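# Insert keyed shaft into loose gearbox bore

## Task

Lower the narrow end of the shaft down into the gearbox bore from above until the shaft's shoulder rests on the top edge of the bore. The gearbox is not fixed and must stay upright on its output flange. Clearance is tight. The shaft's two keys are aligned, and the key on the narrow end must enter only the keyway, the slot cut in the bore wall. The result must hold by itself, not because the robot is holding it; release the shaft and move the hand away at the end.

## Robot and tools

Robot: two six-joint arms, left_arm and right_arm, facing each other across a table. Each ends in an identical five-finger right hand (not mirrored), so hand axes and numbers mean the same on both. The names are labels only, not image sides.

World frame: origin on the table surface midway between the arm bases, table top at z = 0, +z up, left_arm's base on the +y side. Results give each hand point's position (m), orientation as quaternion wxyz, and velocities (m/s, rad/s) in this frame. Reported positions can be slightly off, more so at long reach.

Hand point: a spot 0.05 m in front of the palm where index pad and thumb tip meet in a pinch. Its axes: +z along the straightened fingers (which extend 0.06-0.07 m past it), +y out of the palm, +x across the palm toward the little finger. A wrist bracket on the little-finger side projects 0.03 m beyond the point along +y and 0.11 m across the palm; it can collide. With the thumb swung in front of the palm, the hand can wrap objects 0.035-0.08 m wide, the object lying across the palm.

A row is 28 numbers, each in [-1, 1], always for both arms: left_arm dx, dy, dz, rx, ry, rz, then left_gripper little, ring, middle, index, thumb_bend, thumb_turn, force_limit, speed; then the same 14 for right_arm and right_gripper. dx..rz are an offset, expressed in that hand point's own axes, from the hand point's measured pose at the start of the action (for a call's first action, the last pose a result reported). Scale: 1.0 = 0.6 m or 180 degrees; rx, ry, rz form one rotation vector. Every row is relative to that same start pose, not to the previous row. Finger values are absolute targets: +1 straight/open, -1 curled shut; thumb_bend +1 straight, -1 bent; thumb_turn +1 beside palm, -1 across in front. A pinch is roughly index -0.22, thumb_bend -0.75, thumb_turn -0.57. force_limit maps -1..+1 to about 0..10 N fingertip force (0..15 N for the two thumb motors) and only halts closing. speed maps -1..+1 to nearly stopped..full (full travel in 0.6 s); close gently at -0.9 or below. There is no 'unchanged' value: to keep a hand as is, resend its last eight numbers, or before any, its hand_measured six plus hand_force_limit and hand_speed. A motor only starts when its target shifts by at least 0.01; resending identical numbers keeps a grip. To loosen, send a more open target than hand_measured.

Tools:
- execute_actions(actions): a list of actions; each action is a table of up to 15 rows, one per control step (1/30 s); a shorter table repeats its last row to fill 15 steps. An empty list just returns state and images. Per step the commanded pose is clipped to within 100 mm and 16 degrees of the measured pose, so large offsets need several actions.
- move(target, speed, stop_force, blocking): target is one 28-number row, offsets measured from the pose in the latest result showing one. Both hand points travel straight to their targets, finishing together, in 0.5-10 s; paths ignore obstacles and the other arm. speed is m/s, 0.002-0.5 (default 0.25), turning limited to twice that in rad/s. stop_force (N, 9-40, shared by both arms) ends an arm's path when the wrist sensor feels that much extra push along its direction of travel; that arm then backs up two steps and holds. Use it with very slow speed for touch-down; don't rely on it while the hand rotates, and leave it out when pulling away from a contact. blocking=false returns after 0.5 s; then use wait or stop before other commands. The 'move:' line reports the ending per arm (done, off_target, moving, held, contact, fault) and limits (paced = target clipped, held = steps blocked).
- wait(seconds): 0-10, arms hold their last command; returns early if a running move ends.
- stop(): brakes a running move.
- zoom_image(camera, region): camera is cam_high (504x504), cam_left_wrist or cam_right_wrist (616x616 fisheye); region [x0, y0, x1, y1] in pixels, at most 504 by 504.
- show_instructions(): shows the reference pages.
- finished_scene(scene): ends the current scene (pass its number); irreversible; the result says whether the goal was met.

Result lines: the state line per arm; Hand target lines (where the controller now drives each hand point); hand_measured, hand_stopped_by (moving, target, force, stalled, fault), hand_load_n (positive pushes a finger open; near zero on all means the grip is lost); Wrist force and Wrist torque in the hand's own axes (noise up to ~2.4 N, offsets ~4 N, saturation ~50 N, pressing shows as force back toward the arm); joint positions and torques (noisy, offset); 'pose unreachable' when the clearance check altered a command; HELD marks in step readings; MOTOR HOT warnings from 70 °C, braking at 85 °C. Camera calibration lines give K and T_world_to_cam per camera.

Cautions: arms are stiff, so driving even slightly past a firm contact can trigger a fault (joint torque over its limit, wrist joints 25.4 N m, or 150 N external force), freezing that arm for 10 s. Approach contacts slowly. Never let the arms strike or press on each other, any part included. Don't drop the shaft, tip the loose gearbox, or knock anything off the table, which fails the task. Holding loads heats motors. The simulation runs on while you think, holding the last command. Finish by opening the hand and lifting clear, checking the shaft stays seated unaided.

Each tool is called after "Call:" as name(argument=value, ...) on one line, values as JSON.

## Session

Call:
execute_actions(actions=[])

Scene clock: 0.00 s.
left_arm: end_effector_position=(+0.2520, +0.4687, +0.4899) hand_measured=(+1.000, +1.000, +1.000, +1.000, +1.000, +1.000) hand_load_n=(+0.0, +0.0, +0.0, +0.0, +0.0, +0.0) hand_stopped_by=(target, target, target, target, target, target) hand_force_limit=0.00 hand_speed=-0.80 end_effector_quat_wxyz=(+0.017, +0.294, +0.956, -0.007) end_effector_velocity=(+0.000, -0.000, -0.000) end_effector_angular_velocity=(-0.001, -0.001, +0.001) | right_arm: end_effector_position=(+0.0564, -0.2479, +0.4804) hand_measured=(+1.000, +1.000, +1.000, +1.000, +1.000, +1.000) hand_load_n=(+0.0, +0.0, +0.0, +0.0, +0.0, +0.0) hand_stopped_by=(target, target, target, target, target, target) hand_force_limit=0.00 hand_speed=-0.80 end_effector_quat_wxyz=(+0.006, -0.376, +0.926, -0.011) end_effector_velocity=(-0.000, -0.000, -0.000) end_effector_angular_velocity=(-0.001, +0.000, +0.000)
Joint positions: left_arm=[ 0.569 -1.742  1.318  1.958  1.562 -1.873] | right_arm=[-1.185 -1.741  1.344  1.957  1.594 -1.884]
Joint velocities: left_arm=[ 0.     0.001 -0.001 -0.002  0.    -0.001] | right_arm=[ 0.     0.     0.     0.     0.001 -0.   ]
Joint torques (N m, as the arm reports them, + toward a larger angle): no reading
Motor temperatures (°C, as the motors report them): left_arm=[27 27 28 32 35 31] | right_arm=[28 27 27 30 35 33]
Wrist force (N, on the end effector, along its own x y z axes, offset not removed): no reading
Wrist torque (N m, same axes, about the end effector's origin, offset not removed): no reading
Hand target (left_arm): +0.252, +0.469, +0.490; +0.017, +0.294, +0.956, -0.007
Hand target (right_arm): +0.056, -0.248, +0.480; +0.006, -0.376, +0.926, -0.011
camera_calibration (this result's frames):
cam_left_wrist: T_world_to_cam=[[0.646283, 0.762528, 0.0295016, -0.535051], [0.598602, -0.530567, 0.600145, -0.204124], [0.47328, -0.370204, -0.799347, 0.573802], [0, 0, 0, 1]] pos_world=[0.196415, 0.512114, 0.596956]
cam_right_wrist: T_world_to_cam=[[-0.582122, 0.812924, -0.0170053, 0.242989], [0.681069, 0.498914, 0.535938, -0.165214], [0.444161, 0.300399, -0.844086, 0.58368], [0, 0, 0, 1]] pos_world=[-0.00527624, -0.290441, 0.585353]

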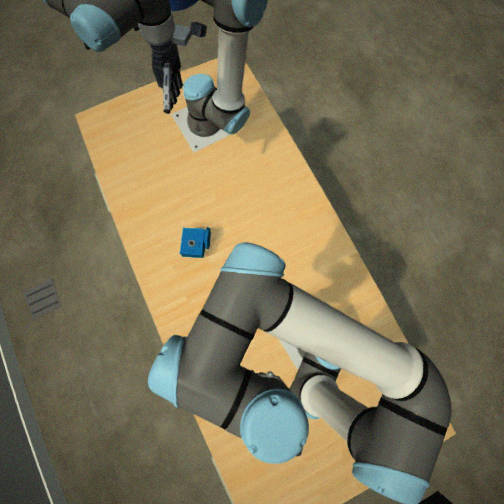

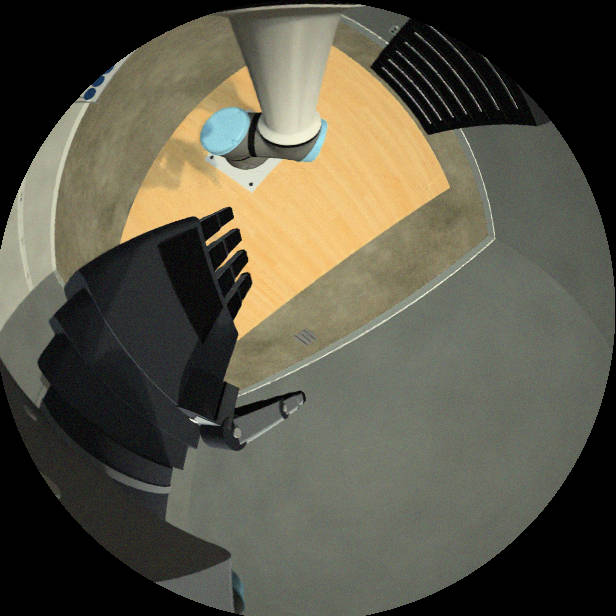

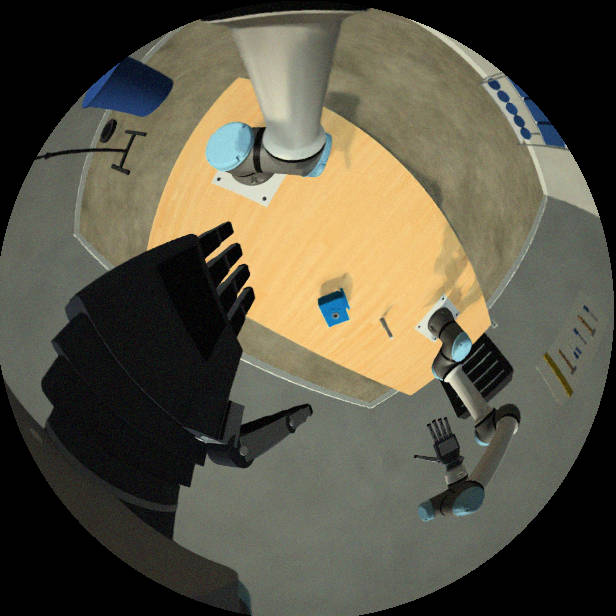

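Call:
zoom_image(camera="cam_right_wrist", region=[310,280,410,350])

Call:
zoom_image(camera="cam_high", region=[165,215,225,270])

Region (310, 280, 410, 350) of cam_right_wrist's 616x616 image, scaled by 5.040, with more detail than that image has; it fills the top 353 rows of this view, and the rest is white.

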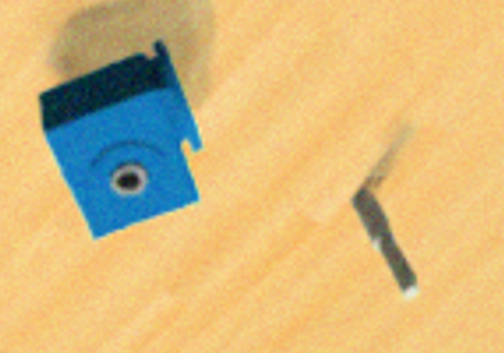

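Region (165, 215, 225, 270) of cam_high's 504x504 image, scaled by 8.400, with more detail than that image has; it fills the top 462 rows of this view, and the rest is white.

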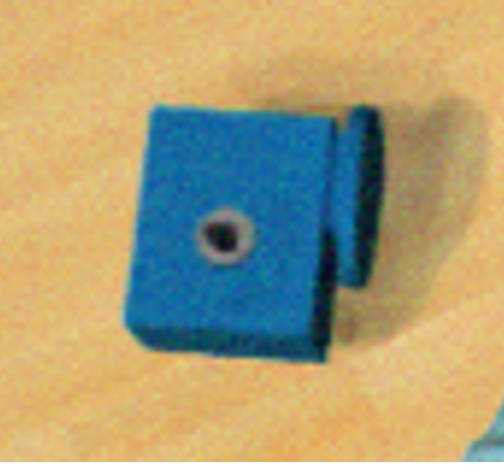

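Call:
move(target=[0,0,0,0,0,0,1,1,1,1,1,1,0,-0.8,-0.2,0.2,0.25,0,0,0.91,1,1,1,0.45,-0.75,-0.57,1,0.5], speed=0.5)

Call:
move(target=[0.1,0.25,0,0,0,0,1,1,1,1,1,1,0,-0.8,0.25,-0.03,0.25,0,0.5,0,1,1,1,0.45,-0.75,-0.57,1,0.5], speed=0.4)

Scene clock: 4.43 s.
left_arm: end_effector_position=(+0.2520, +0.4687, +0.4899) hand_measured=(+1.000, +1.000, +1.000, +1.000, +1.000, +1.000) hand_load_n=(+0.0, +0.0, +0.0, +0.0, +0.0, +0.0) hand_stopped_by=(target, target, target, target, target, target) hand_force_limit=0.00 hand_speed=-0.80 end_effector_quat_wxyz=(+0.017, +0.294, +0.956, -0.007) end_effector_velocity=(-0.001, +0.001, +0.001) end_effector_angular_velocity=(-0.002, -0.002, +0.002) | right_arm: end_effector_position=(+0.0617, -0.0808, +0.3278) hand_measured=(+1.000, +1.000, +1.000, +0.450, -0.750, -0.570) hand_load_n=(+0.0, +0.0, +0.0, +0.0, +0.0, +0.0) hand_stopped_by=(target, target, target, target, target, target) hand_force_limit=1.00 hand_speed=0.50 end_effector_quat_wxyz=(+0.012, +0.864, +0.503, +0.005) end_effector_velocity=(+0.000, +0.000, -0.000) end_effector_angular_velocity=(-0.001, -0.000, -0.007)
Joint positions: left_arm=[ 0.569 -1.742  1.318  1.958  1.562 -1.873] | right_arm=[-0.465 -1.118  1.039  1.657  1.596  1.694]
Joint velocities: left_arm=[ 0.    -0.003 -0.     0.001  0.    -0.002] | right_arm=[ 0.     0.002 -0.002  0.     0.001  0.007]
Joint torques (N m, as the arm reports them, + toward a larger angle): left_arm=[  0.51  -8.99 -16.74   2.2   -0.09   0.33] | right_arm=[-14.6  -27.16 -30.18   4.19   2.74   1.97]
Motor temperatures (°C, as the motors report them): left_arm=[27 27 28 32 35 31] | right_arm=[28 27 27 30 35 33]
Wrist force (N, on the end effector, along its own x y z axes, offset not removed): left_arm=[-3.5 0.6 1.8] | right_arm=[-1.0 -0.2 3.9]
Wrist torque (N m, same axes, about the end effector's origin, offset not removed): left_arm=[0.02 0.30 -0.05] | right_arm=[-0.36 0.13 0.12]
Hand target (left_arm): +0.252, +0.469, +0.490; +0.017, +0.294, +0.956, -0.007
Hand target (right_arm): +0.062, -0.081, +0.328; +0.012, +0.864, +0.503, +0.005
Off the commanded pose (left_arm): 0.000 m, 0 deg.
Off the commanded pose (right_arm): 0.000 m, 0 deg.
move: done
camera_calibration (this result's frames):
cam_left_wrist: T_world_to_cam=[[0.646283, 0.762528, 0.0295016, -0.535051], [0.598603, -0.530566, 0.600145, -0.204124], [0.47328, -0.370204, -0.799347, 0.573802], [0, 0, 0, 1]] pos_world=[0.196415, 0.512114, 0.596956]
cam_right_wrist: T_world_to_cam=[[0.78587, -0.617488, 0.0334157, -0.108841], [-0.537826, -0.655816, 0.529764, -0.186429], [-0.305208, -0.434297, -0.847487, 0.390284], [0, 0, 0, 1]] pos_world=[0.104387, -0.0199722, 0.433161]

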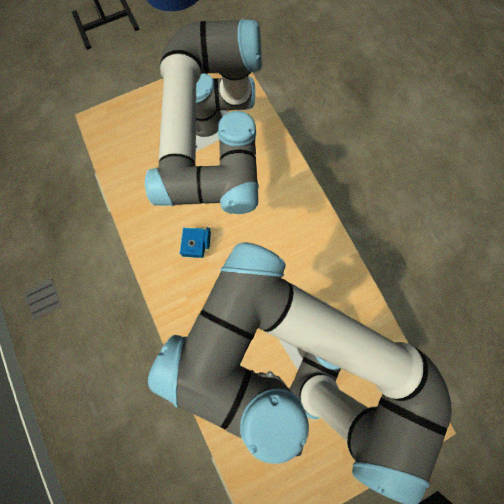

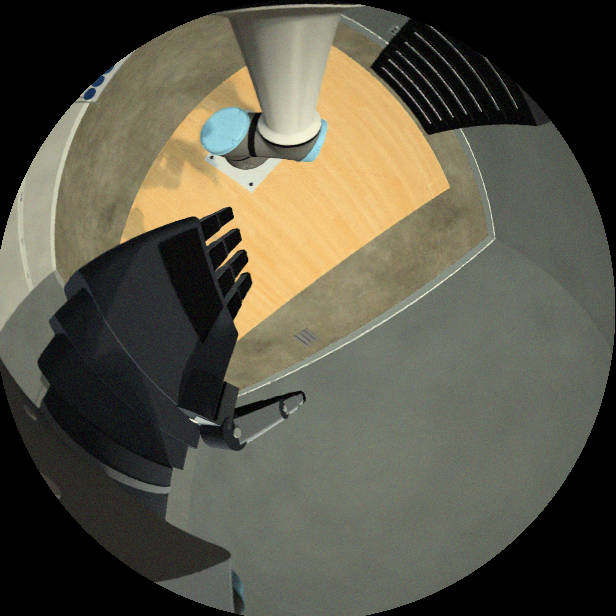

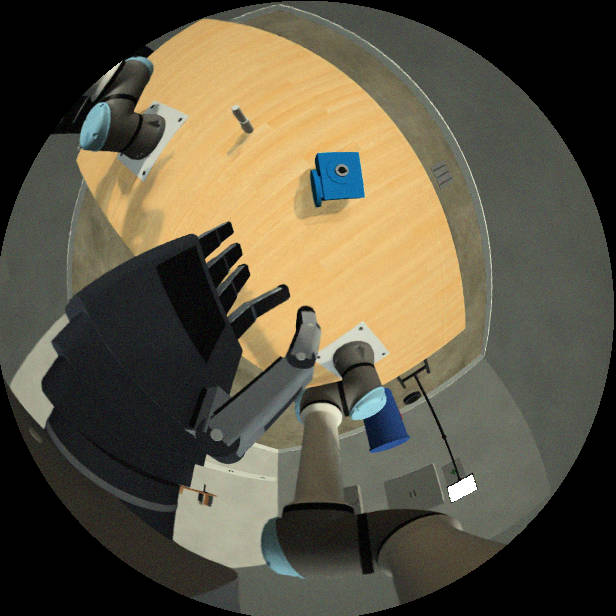

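Scene clock: 7.00 s.
left_arm: end_effector_position=(+0.2868, +0.6263, +0.4877) hand_measured=(+1.000, +1.000, +1.000, +1.000, +1.000, +1.000) hand_load_n=(+0.0, +0.0, +0.0, +0.0, +0.0, +0.0) hand_stopped_by=(target, target, target, target, target, target) hand_force_limit=0.00 hand_speed=-0.80 end_effector_quat_wxyz=(+0.018, +0.294, +0.956, -0.006) end_effector_velocity=(+0.000, -0.000, -0.000) end_effector_angular_velocity=(-0.001, +0.002, +0.001) | right_arm: end_effector_position=(+0.1232, +0.0566, +0.1765) hand_measured=(+1.000, +1.000, +1.000, +0.450, -0.750, -0.570) hand_load_n=(+0.0, +0.0, +0.0, +0.0, +0.0, +0.0) hand_stopped_by=(target, target, target, target, target, target) hand_force_limit=1.00 hand_speed=0.50 end_effector_quat_wxyz=(-0.348, +0.608, +0.365, +0.614) end_effector_velocity=(+0.001, +0.001, -0.001) end_effector_angular_velocity=(+0.008, -0.005, -0.001)
Joint positions: left_arm=[ 1.313 -1.629  1.228  1.939  1.587 -1.13 ] | right_arm=[-0.396 -1.389  2.162 -0.768  1.761  1.547]
Joint velocities: left_arm=[ 0.001  0.002 -0.001  0.001  0.001 -0.   ] | right_arm=[-0.001  0.005  0.004 -0.019 -0.001 -0.002]
Joint torques (N m, as the arm reports them, + toward a larger angle): left_arm=[ 13.84  -7.28 -25.94   4.35   1.48   2.06] | right_arm=[-14.78 -15.69  -6.27  -3.12  -3.02  -1.52]
Motor temperatures (°C, as the motors report them): left_arm=[27 27 28 32 35 31] | right_arm=[28 27 27 30 35 33]
Wrist force (N, on the end effector, along its own x y z axes, offset not removed): left_arm=[-3.1 -1.9 1.7] | right_arm=[-3.6 -3.7 2.2]
Wrist torque (N m, same axes, about the end effector's origin, offset not removed): left_arm=[-0.26 0.22 -0.38] | right_arm=[-0.83 0.58 -0.21]
Hand target (left_arm): +0.287, +0.626, +0.488; +0.018, +0.294, +0.956, -0.006
Hand target (right_arm): +0.123, +0.057, +0.176; -0.348, +0.607, +0.365, +0.614
Off the commanded pose (left_arm): 0.000 m, 0 deg.
Off the commanded pose (right_arm): 0.001 m, 0 deg.
move: done
camera_calibration (this result's frames):
cam_left_wrist: T_world_to_cam=[[0.646249, 0.762487, 0.0312417, -0.678527], [0.597986, -0.531409, 0.600014, -0.139285], [0.474105, -0.369076, -0.799379, 0.613], [0, 0, 0, 1]] pos_world=[0.231161, 0.669595, 0.59479]
cam_right_wrist: T_world_to_cam=[[0.859868, -0.495153, -0.124298, -0.0555228], [-0.357842, -0.410929, -0.838502, 0.222348], [0.364109, 0.765481, -0.530532, 0.134234], [0, 0, 0, 1]] pos_world=[0.0784321, -0.0388765, 0.250754]

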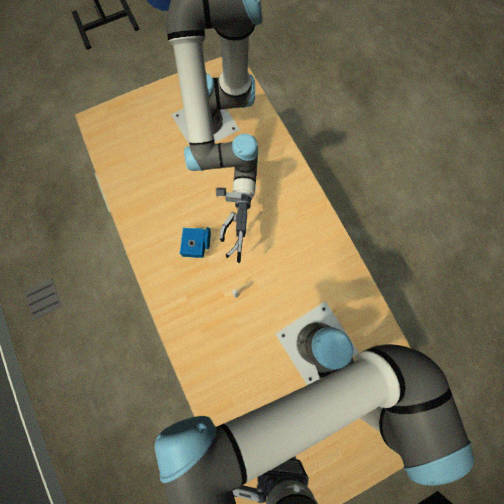

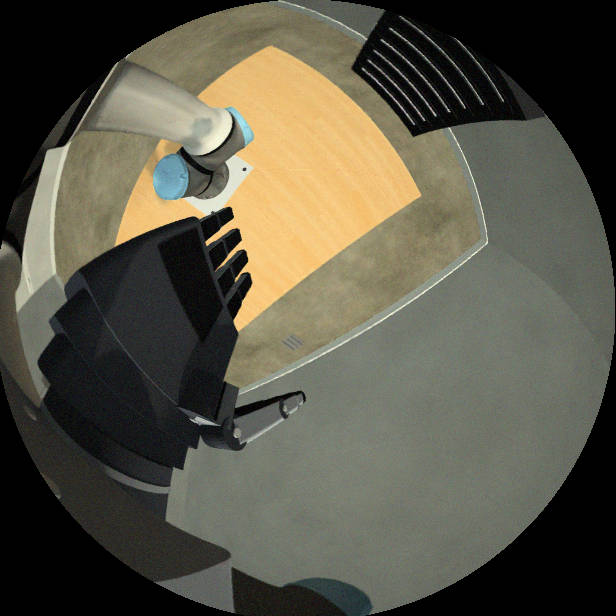

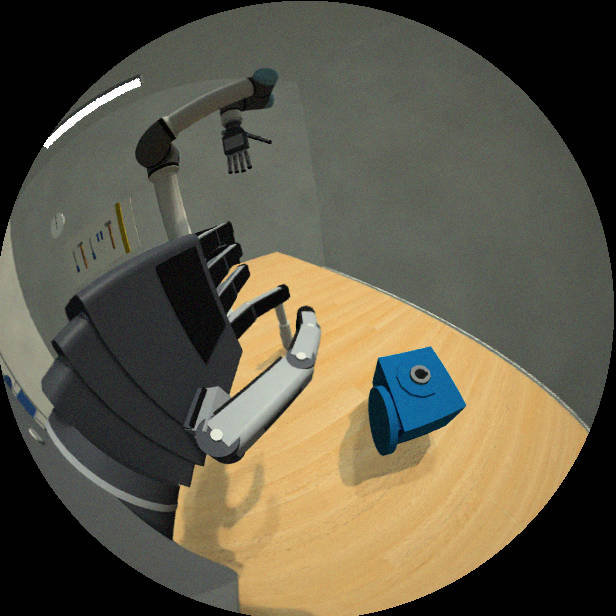

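Call:
move(target=[0,0,0,0,0,0,1,1,1,1,1,1,0,-0.8,0,-0.143,0.182,0,0,0,1,1,1,0.45,-0.75,-0.57,1,0.5], speed=0.4)

Call:
move(target=[0,0,0,0,0,0,1,1,1,1,1,1,0,-0.8,-0.205,0,0,0,0,0,1,1,1,0.45,-0.75,-0.57,1,0.5], speed=0.2)

Call:
zoom_image(camera="cam_right_wrist", region=[230,180,430,400])

Scene clock: 8.37 s.
left_arm: end_effector_position=(+0.2868, +0.6263, +0.4877) hand_measured=(+1.000, +1.000, +1.000, +1.000, +1.000, +1.000) hand_load_n=(+0.0, +0.0, +0.0, +0.0, +0.0, +0.0) hand_stopped_by=(target, target, target, target, target, target) hand_force_limit=0.00 hand_speed=-0.80 end_effector_quat_wxyz=(+0.018, +0.294, +0.956, -0.006) end_effector_velocity=(+0.001, -0.000, -0.001) end_effector_angular_velocity=(-0.000, +0.002, -0.001) | right_arm: end_effector_position=(+0.1023, +0.1937, +0.1738) hand_measured=(+1.000, +1.000, +1.000, +0.450, -0.750, -0.570) hand_load_n=(+0.0, +0.0, +0.0, +0.0, +0.0, +0.0) hand_stopped_by=(target, target, target, target, target, target) hand_force_limit=1.00 hand_speed=0.50 end_effector_quat_wxyz=(-0.348, +0.608, +0.365, +0.614) end_effector_velocity=(-0.000, +0.002, +0.000) end_effector_angular_velocity=(-0.001, +0.000, +0.001)
Joint positions: left_arm=[ 1.313 -1.629  1.228  1.939  1.587 -1.13 ] | right_arm=[-0.267 -1.105  1.758 -0.648  1.89   1.547]
Joint velocities: left_arm=[ 0.001  0.001  0.001 -0.001  0.001  0.002] | right_arm=[ 0.001  0.003 -0.006  0.004 -0.001  0.   ]
Joint torques (N m, as the arm reports them, + toward a larger angle): left_arm=[ -9.3  -21.22 -15.29   0.14  -0.16  -1.25] | right_arm=[ 12.23 -27.08 -28.93  -0.12   3.02   1.89]
Motor temperatures (°C, as the motors report them): left_arm=[27 27 28 32 35 31] | right_arm=[28 27 27 30 35 33]
Wrist force (N, on the end effector, along its own x y z axes, offset not removed): left_arm=[0.2 1.7 3.0] | right_arm=[0.9 -2.7 2.0]
Wrist torque (N m, same axes, about the end effector's origin, offset not removed): left_arm=[0.08 -0.24 -0.02] | right_arm=[-0.79 -0.03 0.09]
Hand target (left_arm): +0.287, +0.626, +0.488; +0.018, +0.294, +0.956, -0.006
Hand target (right_arm): +0.102, +0.194, +0.174; -0.348, +0.608, +0.365, +0.614
Off the commanded pose (left_arm): 0.000 m, 0 deg.
Off the commanded pose (right_arm): 0.000 m, 0 deg.
move: done
camera_calibration (this result's frames):
cam_left_wrist: T_world_to_cam=[[0.646166, 0.762558, 0.0312167, -0.678557], [0.598051, -0.531331, 0.600019, -0.139341], [0.474136, -0.369043, -0.799377, 0.612981], [0, 0, 0, 1]] pos_world=[0.231157, 0.669619, 0.594792]
cam_right_wrist: T_world_to_cam=[[0.859926, -0.49509, -0.124147, 0.0299656], [-0.357672, -0.410971, -0.838554, 0.268976], [0.364139, 0.765499, -0.530485, 0.0354347], [0, 0, 0, 1]] pos_world=[0.0575339, 0.098252, 0.248069]

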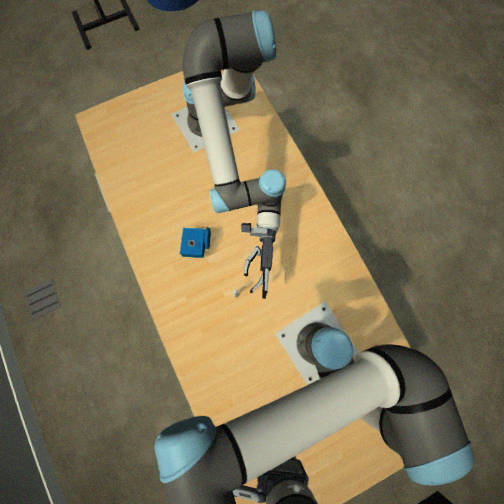

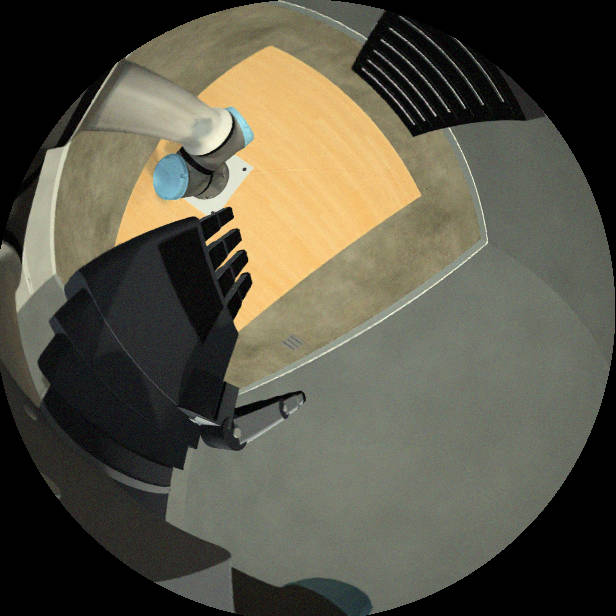

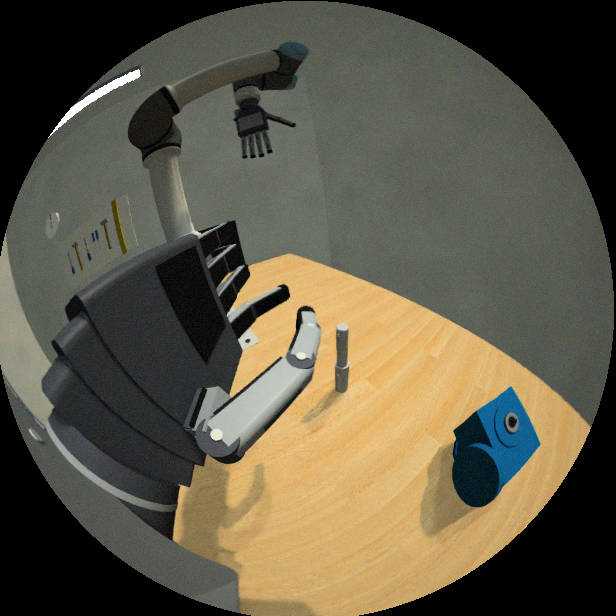

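Scene clock: 9.47 s.
left_arm: end_effector_position=(+0.2868, +0.6263, +0.4877) hand_measured=(+1.000, +1.000, +1.000, +1.000, +1.000, +1.000) hand_load_n=(+0.0, +0.0, +0.0, +0.0, +0.0, +0.0) hand_stopped_by=(target, target, target, target, target, target) hand_force_limit=0.00 hand_speed=-0.80 end_effector_quat_wxyz=(+0.018, +0.294, +0.956, -0.006) end_effector_velocity=(-0.000, +0.000, +0.000) end_effector_angular_velocity=(+0.000, +0.000, +0.001) | right_arm: end_effector_position=(+0.1049, +0.1917, +0.0509) hand_measured=(+1.000, +1.000, +1.000, +0.450, -0.750, -0.570) hand_load_n=(+0.0, +0.0, +0.0, +0.0, +0.0, +0.0) hand_stopped_by=(target, target, target, target, target, target) hand_force_limit=1.00 hand_speed=0.50 end_effector_quat_wxyz=(-0.348, +0.608, +0.365, +0.614) end_effector_velocity=(-0.000, +0.001, -0.001) end_effector_angular_velocity=(+0.001, -0.001, +0.001)
Joint positions: left_arm=[ 1.313 -1.629  1.228  1.939  1.587 -1.13 ] | right_arm=[-0.273 -0.898  1.825 -0.922  1.884  1.547]
Joint velocities: left_arm=[ 0.001 -0.    -0.     0.001 -0.    -0.   ] | right_arm=[ 0.     0.003 -0.002 -0.003 -0.001 -0.001]
Joint torques (N m, as the arm reports them, + toward a larger angle): left_arm=[ -7.53 -16.81 -14.47   0.6   -0.38  -1.31] | right_arm=[-13.9  -31.5  -25.66  -2.89  -2.9   -1.66]
Motor temperatures (°C, as the motors report them): left_arm=[27 27 28 32 35 31] | right_arm=[28 27 27 30 35 33]
Wrist force (N, on the end effector, along its own x y z axes, offset not removed): left_arm=[-4.9 -0.4 -1.4] | right_arm=[-2.3 -0.8 2.8]
Wrist torque (N m, same axes, about the end effector's origin, offset not removed): left_arm=[0.09 0.74 -0.31] | right_arm=[-0.26 0.45 0.09]
Hand target (left_arm): +0.287, +0.626, +0.488; +0.018, +0.294, +0.956, -0.006
Hand target (right_arm): +0.105, +0.192, +0.051; -0.348, +0.608, +0.365, +0.614
Off the commanded pose (left_arm): 0.000 m, 0 deg.
Off the commanded pose (right_arm): 0.000 m, 0 deg.
move: done
camera_calibration (this result's frames):
cam_left_wrist: T_world_to_cam=[[0.646165, 0.762559, 0.0312239, -0.67856], [0.598043, -0.531329, 0.600028, -0.139345], [0.474147, -0.369044, -0.799369, 0.612977], [0, 0, 0, 1]] pos_world=[0.231154, 0.669619, 0.594793]
cam_right_wrist: T_world_to_cam=[[0.859921, -0.495101, -0.124143, 0.0114983], [-0.357714, -0.411051, -0.838497, 0.16599], [0.364111, 0.765449, -0.530576, -0.0291486], [0, 0, 0, 1]] pos_world=[0.0601028, 0.0962352, 0.125144]

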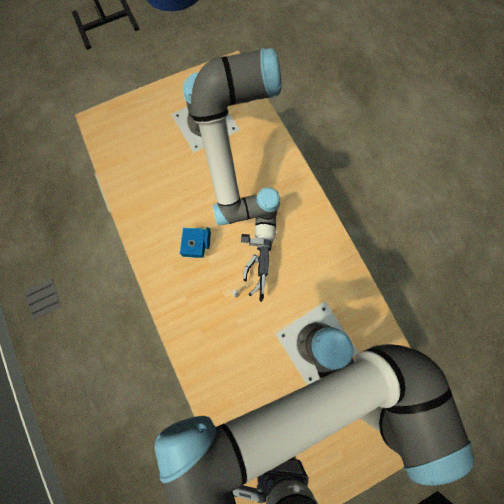

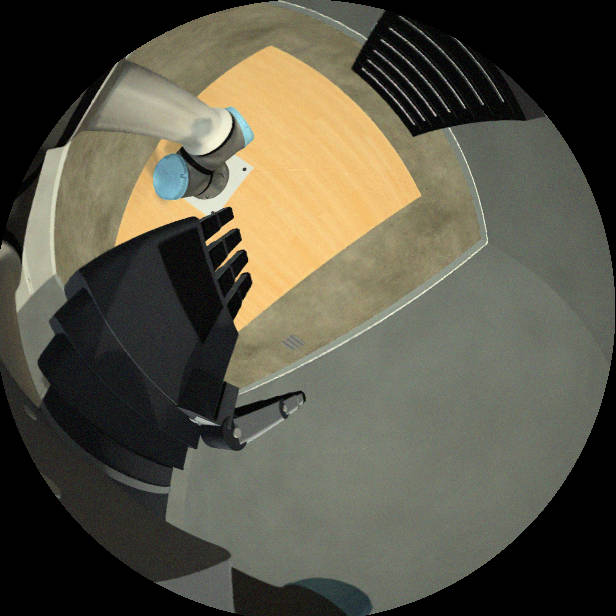

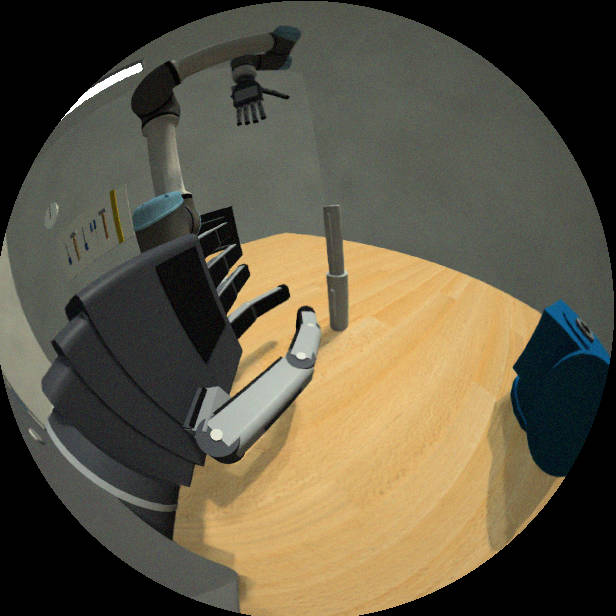

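Region (230, 180, 430, 400) of cam_right_wrist's 616x616 image, scaled by 2.291, with more detail than that image has; it fills the left 458 columns of this view, and the rest is white.

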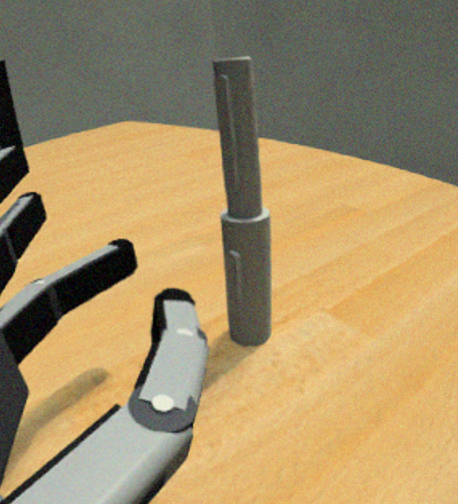

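Call:
move(target=[0,0,0,0,0,0,1,1,1,1,1,1,0,-0.8,0.1,0,0,0,0,0,1,1,1,0.4,-0.75,-0.57,1,0.5], speed=0.3)

Call:
move(target=[0,0,0,0,0,0,1,1,1,1,1,1,0,-0.8,0,0.035,0.048,0.278,0,0,1,1,1,0.4,-0.75,-0.57,1,0.5], speed=0.3)

Call:
zoom_image(camera="cam_right_wrist", region=[230,230,430,450])

Scene clock: 11.10 s.
left_arm: end_effector_position=(+0.2868, +0.6263, +0.4877) hand_measured=(+1.000, +1.000, +1.000, +1.000, +1.000, +1.000) hand_load_n=(+0.0, +0.0, +0.0, +0.0, +0.0, +0.0) hand_stopped_by=(target, target, target, target, target, target) hand_force_limit=0.00 hand_speed=-0.80 end_effector_quat_wxyz=(+0.018, +0.294, +0.956, -0.006) end_effector_velocity=(-0.000, -0.000, +0.000) end_effector_angular_velocity=(+0.001, -0.002, -0.002) | right_arm: end_effector_position=(+0.1036, +0.1926, +0.1108) hand_measured=(+1.000, +1.000, +1.000, +0.400, -0.750, -0.570) hand_load_n=(+0.0, +0.0, +0.0, +0.0, +0.0, +0.0) hand_stopped_by=(target, target, target, target, target, target) hand_force_limit=1.00 hand_speed=0.50 end_effector_quat_wxyz=(-0.348, +0.608, +0.365, +0.614) end_effector_velocity=(-0.000, -0.000, +0.001) end_effector_angular_velocity=(-0.001, +0.001, +0.000)
Joint positions: left_arm=[ 1.313 -1.629  1.228  1.939  1.587 -1.13 ] | right_arm=[-0.27  -1.007  1.804 -0.792  1.887  1.547]
Joint velocities: left_arm=[-0.001 -0.001 -0.    -0.    -0.001  0.001] | right_arm=[ 0.001 -0.002 -0.     0.004  0.     0.001]
Joint torques (N m, as the arm reports them, + toward a larger angle): left_arm=[ -8.07 -13.92 -15.09   0.87  -0.3   -1.25] | right_arm=[ 12.08 -41.81 -27.45  -0.17   2.83   1.91]
Motor temperatures (°C, as the motors report them): left_arm=[27 27 28 32 35 31] | right_arm=[28 27 27 30 35 33]
Wrist force (N, on the end effector, along its own x y z axes, offset not removed): left_arm=[-2.2 0.7 0.2] | right_arm=[-1.0 -0.1 1.3]
Wrist torque (N m, same axes, about the end effector's origin, offset not removed): left_arm=[-0.03 0.28 -0.01] | right_arm=[-0.17 0.32 0.14]
Hand target (left_arm): +0.287, +0.626, +0.488; +0.018, +0.294, +0.956, -0.006
Hand target (right_arm): +0.104, +0.193, +0.111; -0.348, +0.608, +0.365, +0.614
Off the commanded pose (left_arm): 0.000 m, 0 deg.
Off the commanded pose (right_arm): 0.000 m, 0 deg.
move: done
camera_calibration (this result's frames):
cam_left_wrist: T_world_to_cam=[[0.646165, 0.762559, 0.031224, -0.67856], [0.598043, -0.531329, 0.600028, -0.139345], [0.474147, -0.369044, -0.799369, 0.612977], [0, 0, 0, 1]] pos_world=[0.231154, 0.669619, 0.594793]
cam_right_wrist: T_world_to_cam=[[0.859918, -0.49511, -0.124126, 0.0204802], [-0.357699, -0.411043, -0.838508, 0.216171], [0.364132, 0.765448, -0.530563, 0.00235334], [0, 0, 0, 1]] pos_world=[0.058856, 0.0971943, 0.185052]

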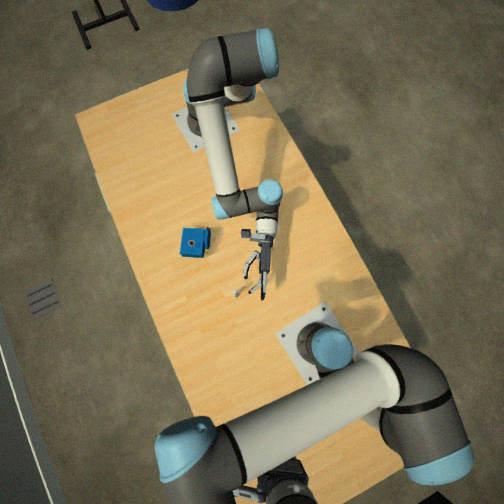

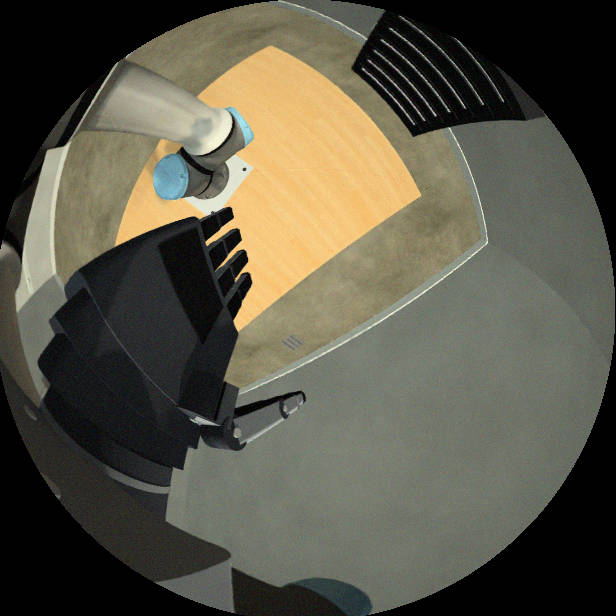

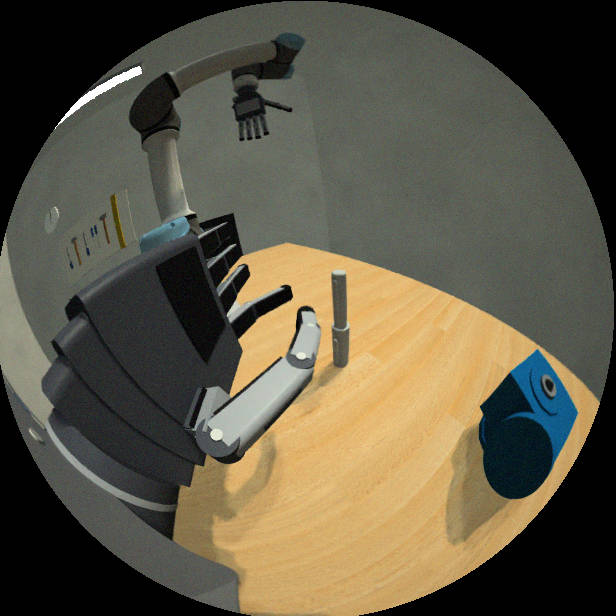

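Scene clock: 13.07 s.
left_arm: end_effector_position=(+0.2868, +0.6263, +0.4877) hand_measured=(+1.000, +1.000, +1.000, +1.000, +1.000, +1.000) hand_load_n=(+0.0, +0.0, +0.0, +0.0, +0.0, +0.0) hand_stopped_by=(target, target, target, target, target, target) hand_force_limit=0.00 hand_speed=-0.80 end_effector_quat_wxyz=(+0.018, +0.294, +0.956, -0.006) end_effector_velocity=(-0.000, +0.000, +0.000) end_effector_angular_velocity=(+0.001, +0.001, +0.002) | right_arm: end_effector_position=(+0.1361, +0.2071, +0.1113) hand_measured=(+1.000, +1.000, +1.000, +0.400, -0.750, -0.570) hand_load_n=(+0.0, +0.0, +0.0, +0.0, +0.0, +0.0) hand_stopped_by=(target, target, target, target, target, target) hand_force_limit=1.00 hand_speed=0.50 end_effector_quat_wxyz=(-0.572, +0.404, +0.590, +0.402) end_effector_velocity=(+0.000, +0.001, +0.000) end_effector_angular_velocity=(-0.002, -0.001, +0.008)
Joint positions: left_arm=[ 1.313 -1.629  1.228  1.939  1.587 -1.13 ] | right_arm=[-0.756 -1.026  1.819 -0.748  0.528  1.52 ]
Joint velocities: left_arm=[ 0.001 -0.     0.     0.001 -0.001 -0.001] | right_arm=[-0.002  0.003 -0.007  0.009 -0.009 -0.005]
Joint torques (N m, as the arm reports them, + toward a larger angle): left_arm=[ -7.93 -14.65 -14.55   1.02  -0.29  -1.19] | right_arm=[-13.6  -28.28 -26.98   0.83  -2.99  -1.58]
Motor temperatures (°C, as the motors report them): left_arm=[27 27 28 32 35 31] | right_arm=[28 27 27 30 35 33]
Wrist force (N, on the end effector, along its own x y z axes, offset not removed): left_arm=[-0.4 0.2 1.5] | right_arm=[0.4 -1.6 0.3]
Wrist torque (N m, same axes, about the end effector's origin, offset not removed): left_arm=[-0.14 -0.07 0.19] | right_arm=[-0.13 -0.15 0.16]
Hand target (left_arm): +0.287, +0.626, +0.488; +0.018, +0.294, +0.956, -0.006
Hand target (right_arm): +0.136, +0.207, +0.111; +0.572, -0.404, -0.590, -0.401
Off the commanded pose (left_arm): 0.000 m, 0 deg.
Off the commanded pose (right_arm): 0.000 m, 0 deg.
move: done
camera_calibration (this result's frames):
cam_left_wrist: T_world_to_cam=[[0.646165, 0.762559, 0.0312242, -0.67856], [0.598043, -0.531329, 0.600028, -0.139344], [0.474147, -0.369044, -0.799369, 0.612977], [0, 0, 0, 1]] pos_world=[0.231154, 0.669619, 0.594793]
cam_right_wrist: T_world_to_cam=[[0.931238, 0.33752, -0.137394, -0.180876], [0.0795691, -0.556259, -0.827191, 0.203473], [-0.35562, 0.759379, -0.544866, 0.0805008], [0, 0, 0, 1]] pos_world=[0.180876, 0.113102, 0.187322]

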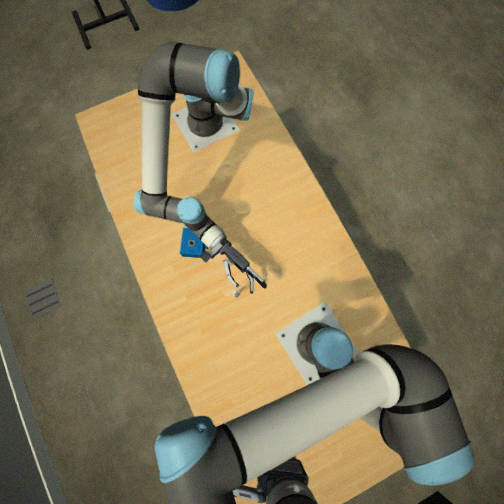

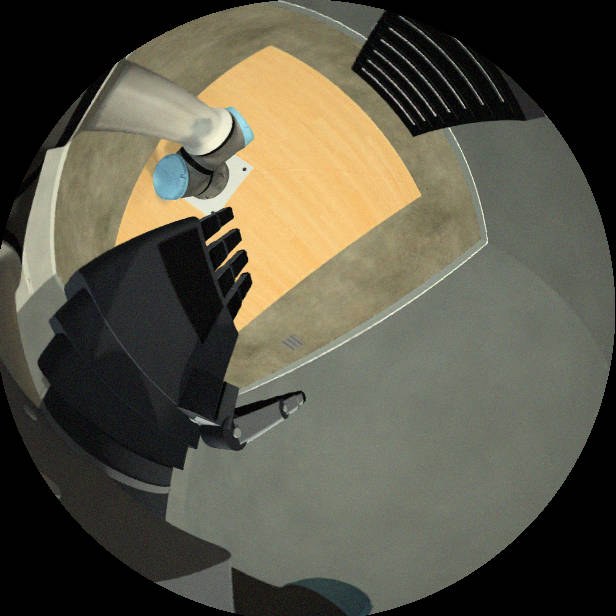

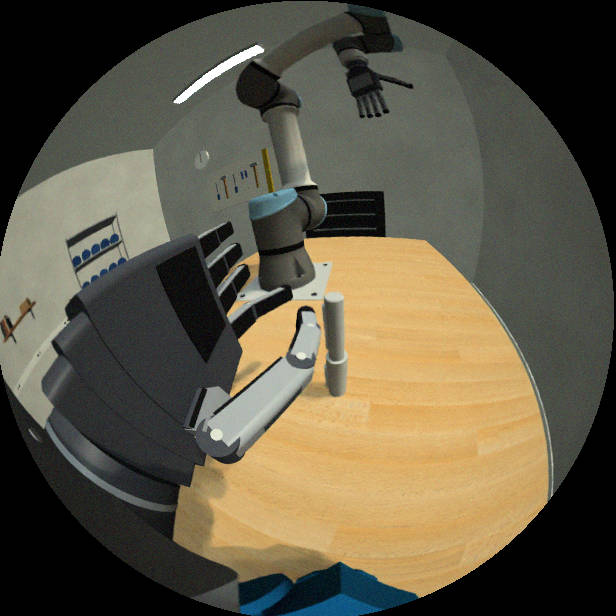

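Region (230, 230, 430, 450) of cam_right_wrist's 616x616 image, scaled by 2.291, with more detail than that image has; it fills the left 458 columns of this view, and the rest is white.

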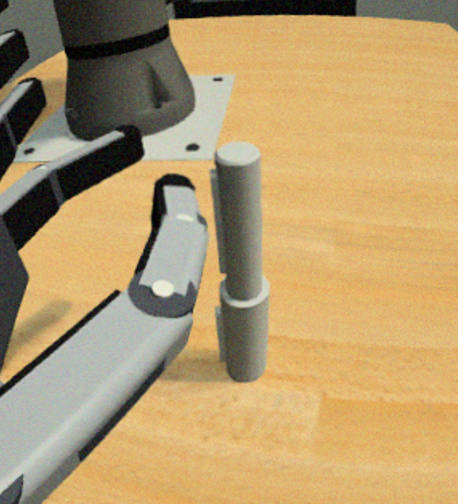

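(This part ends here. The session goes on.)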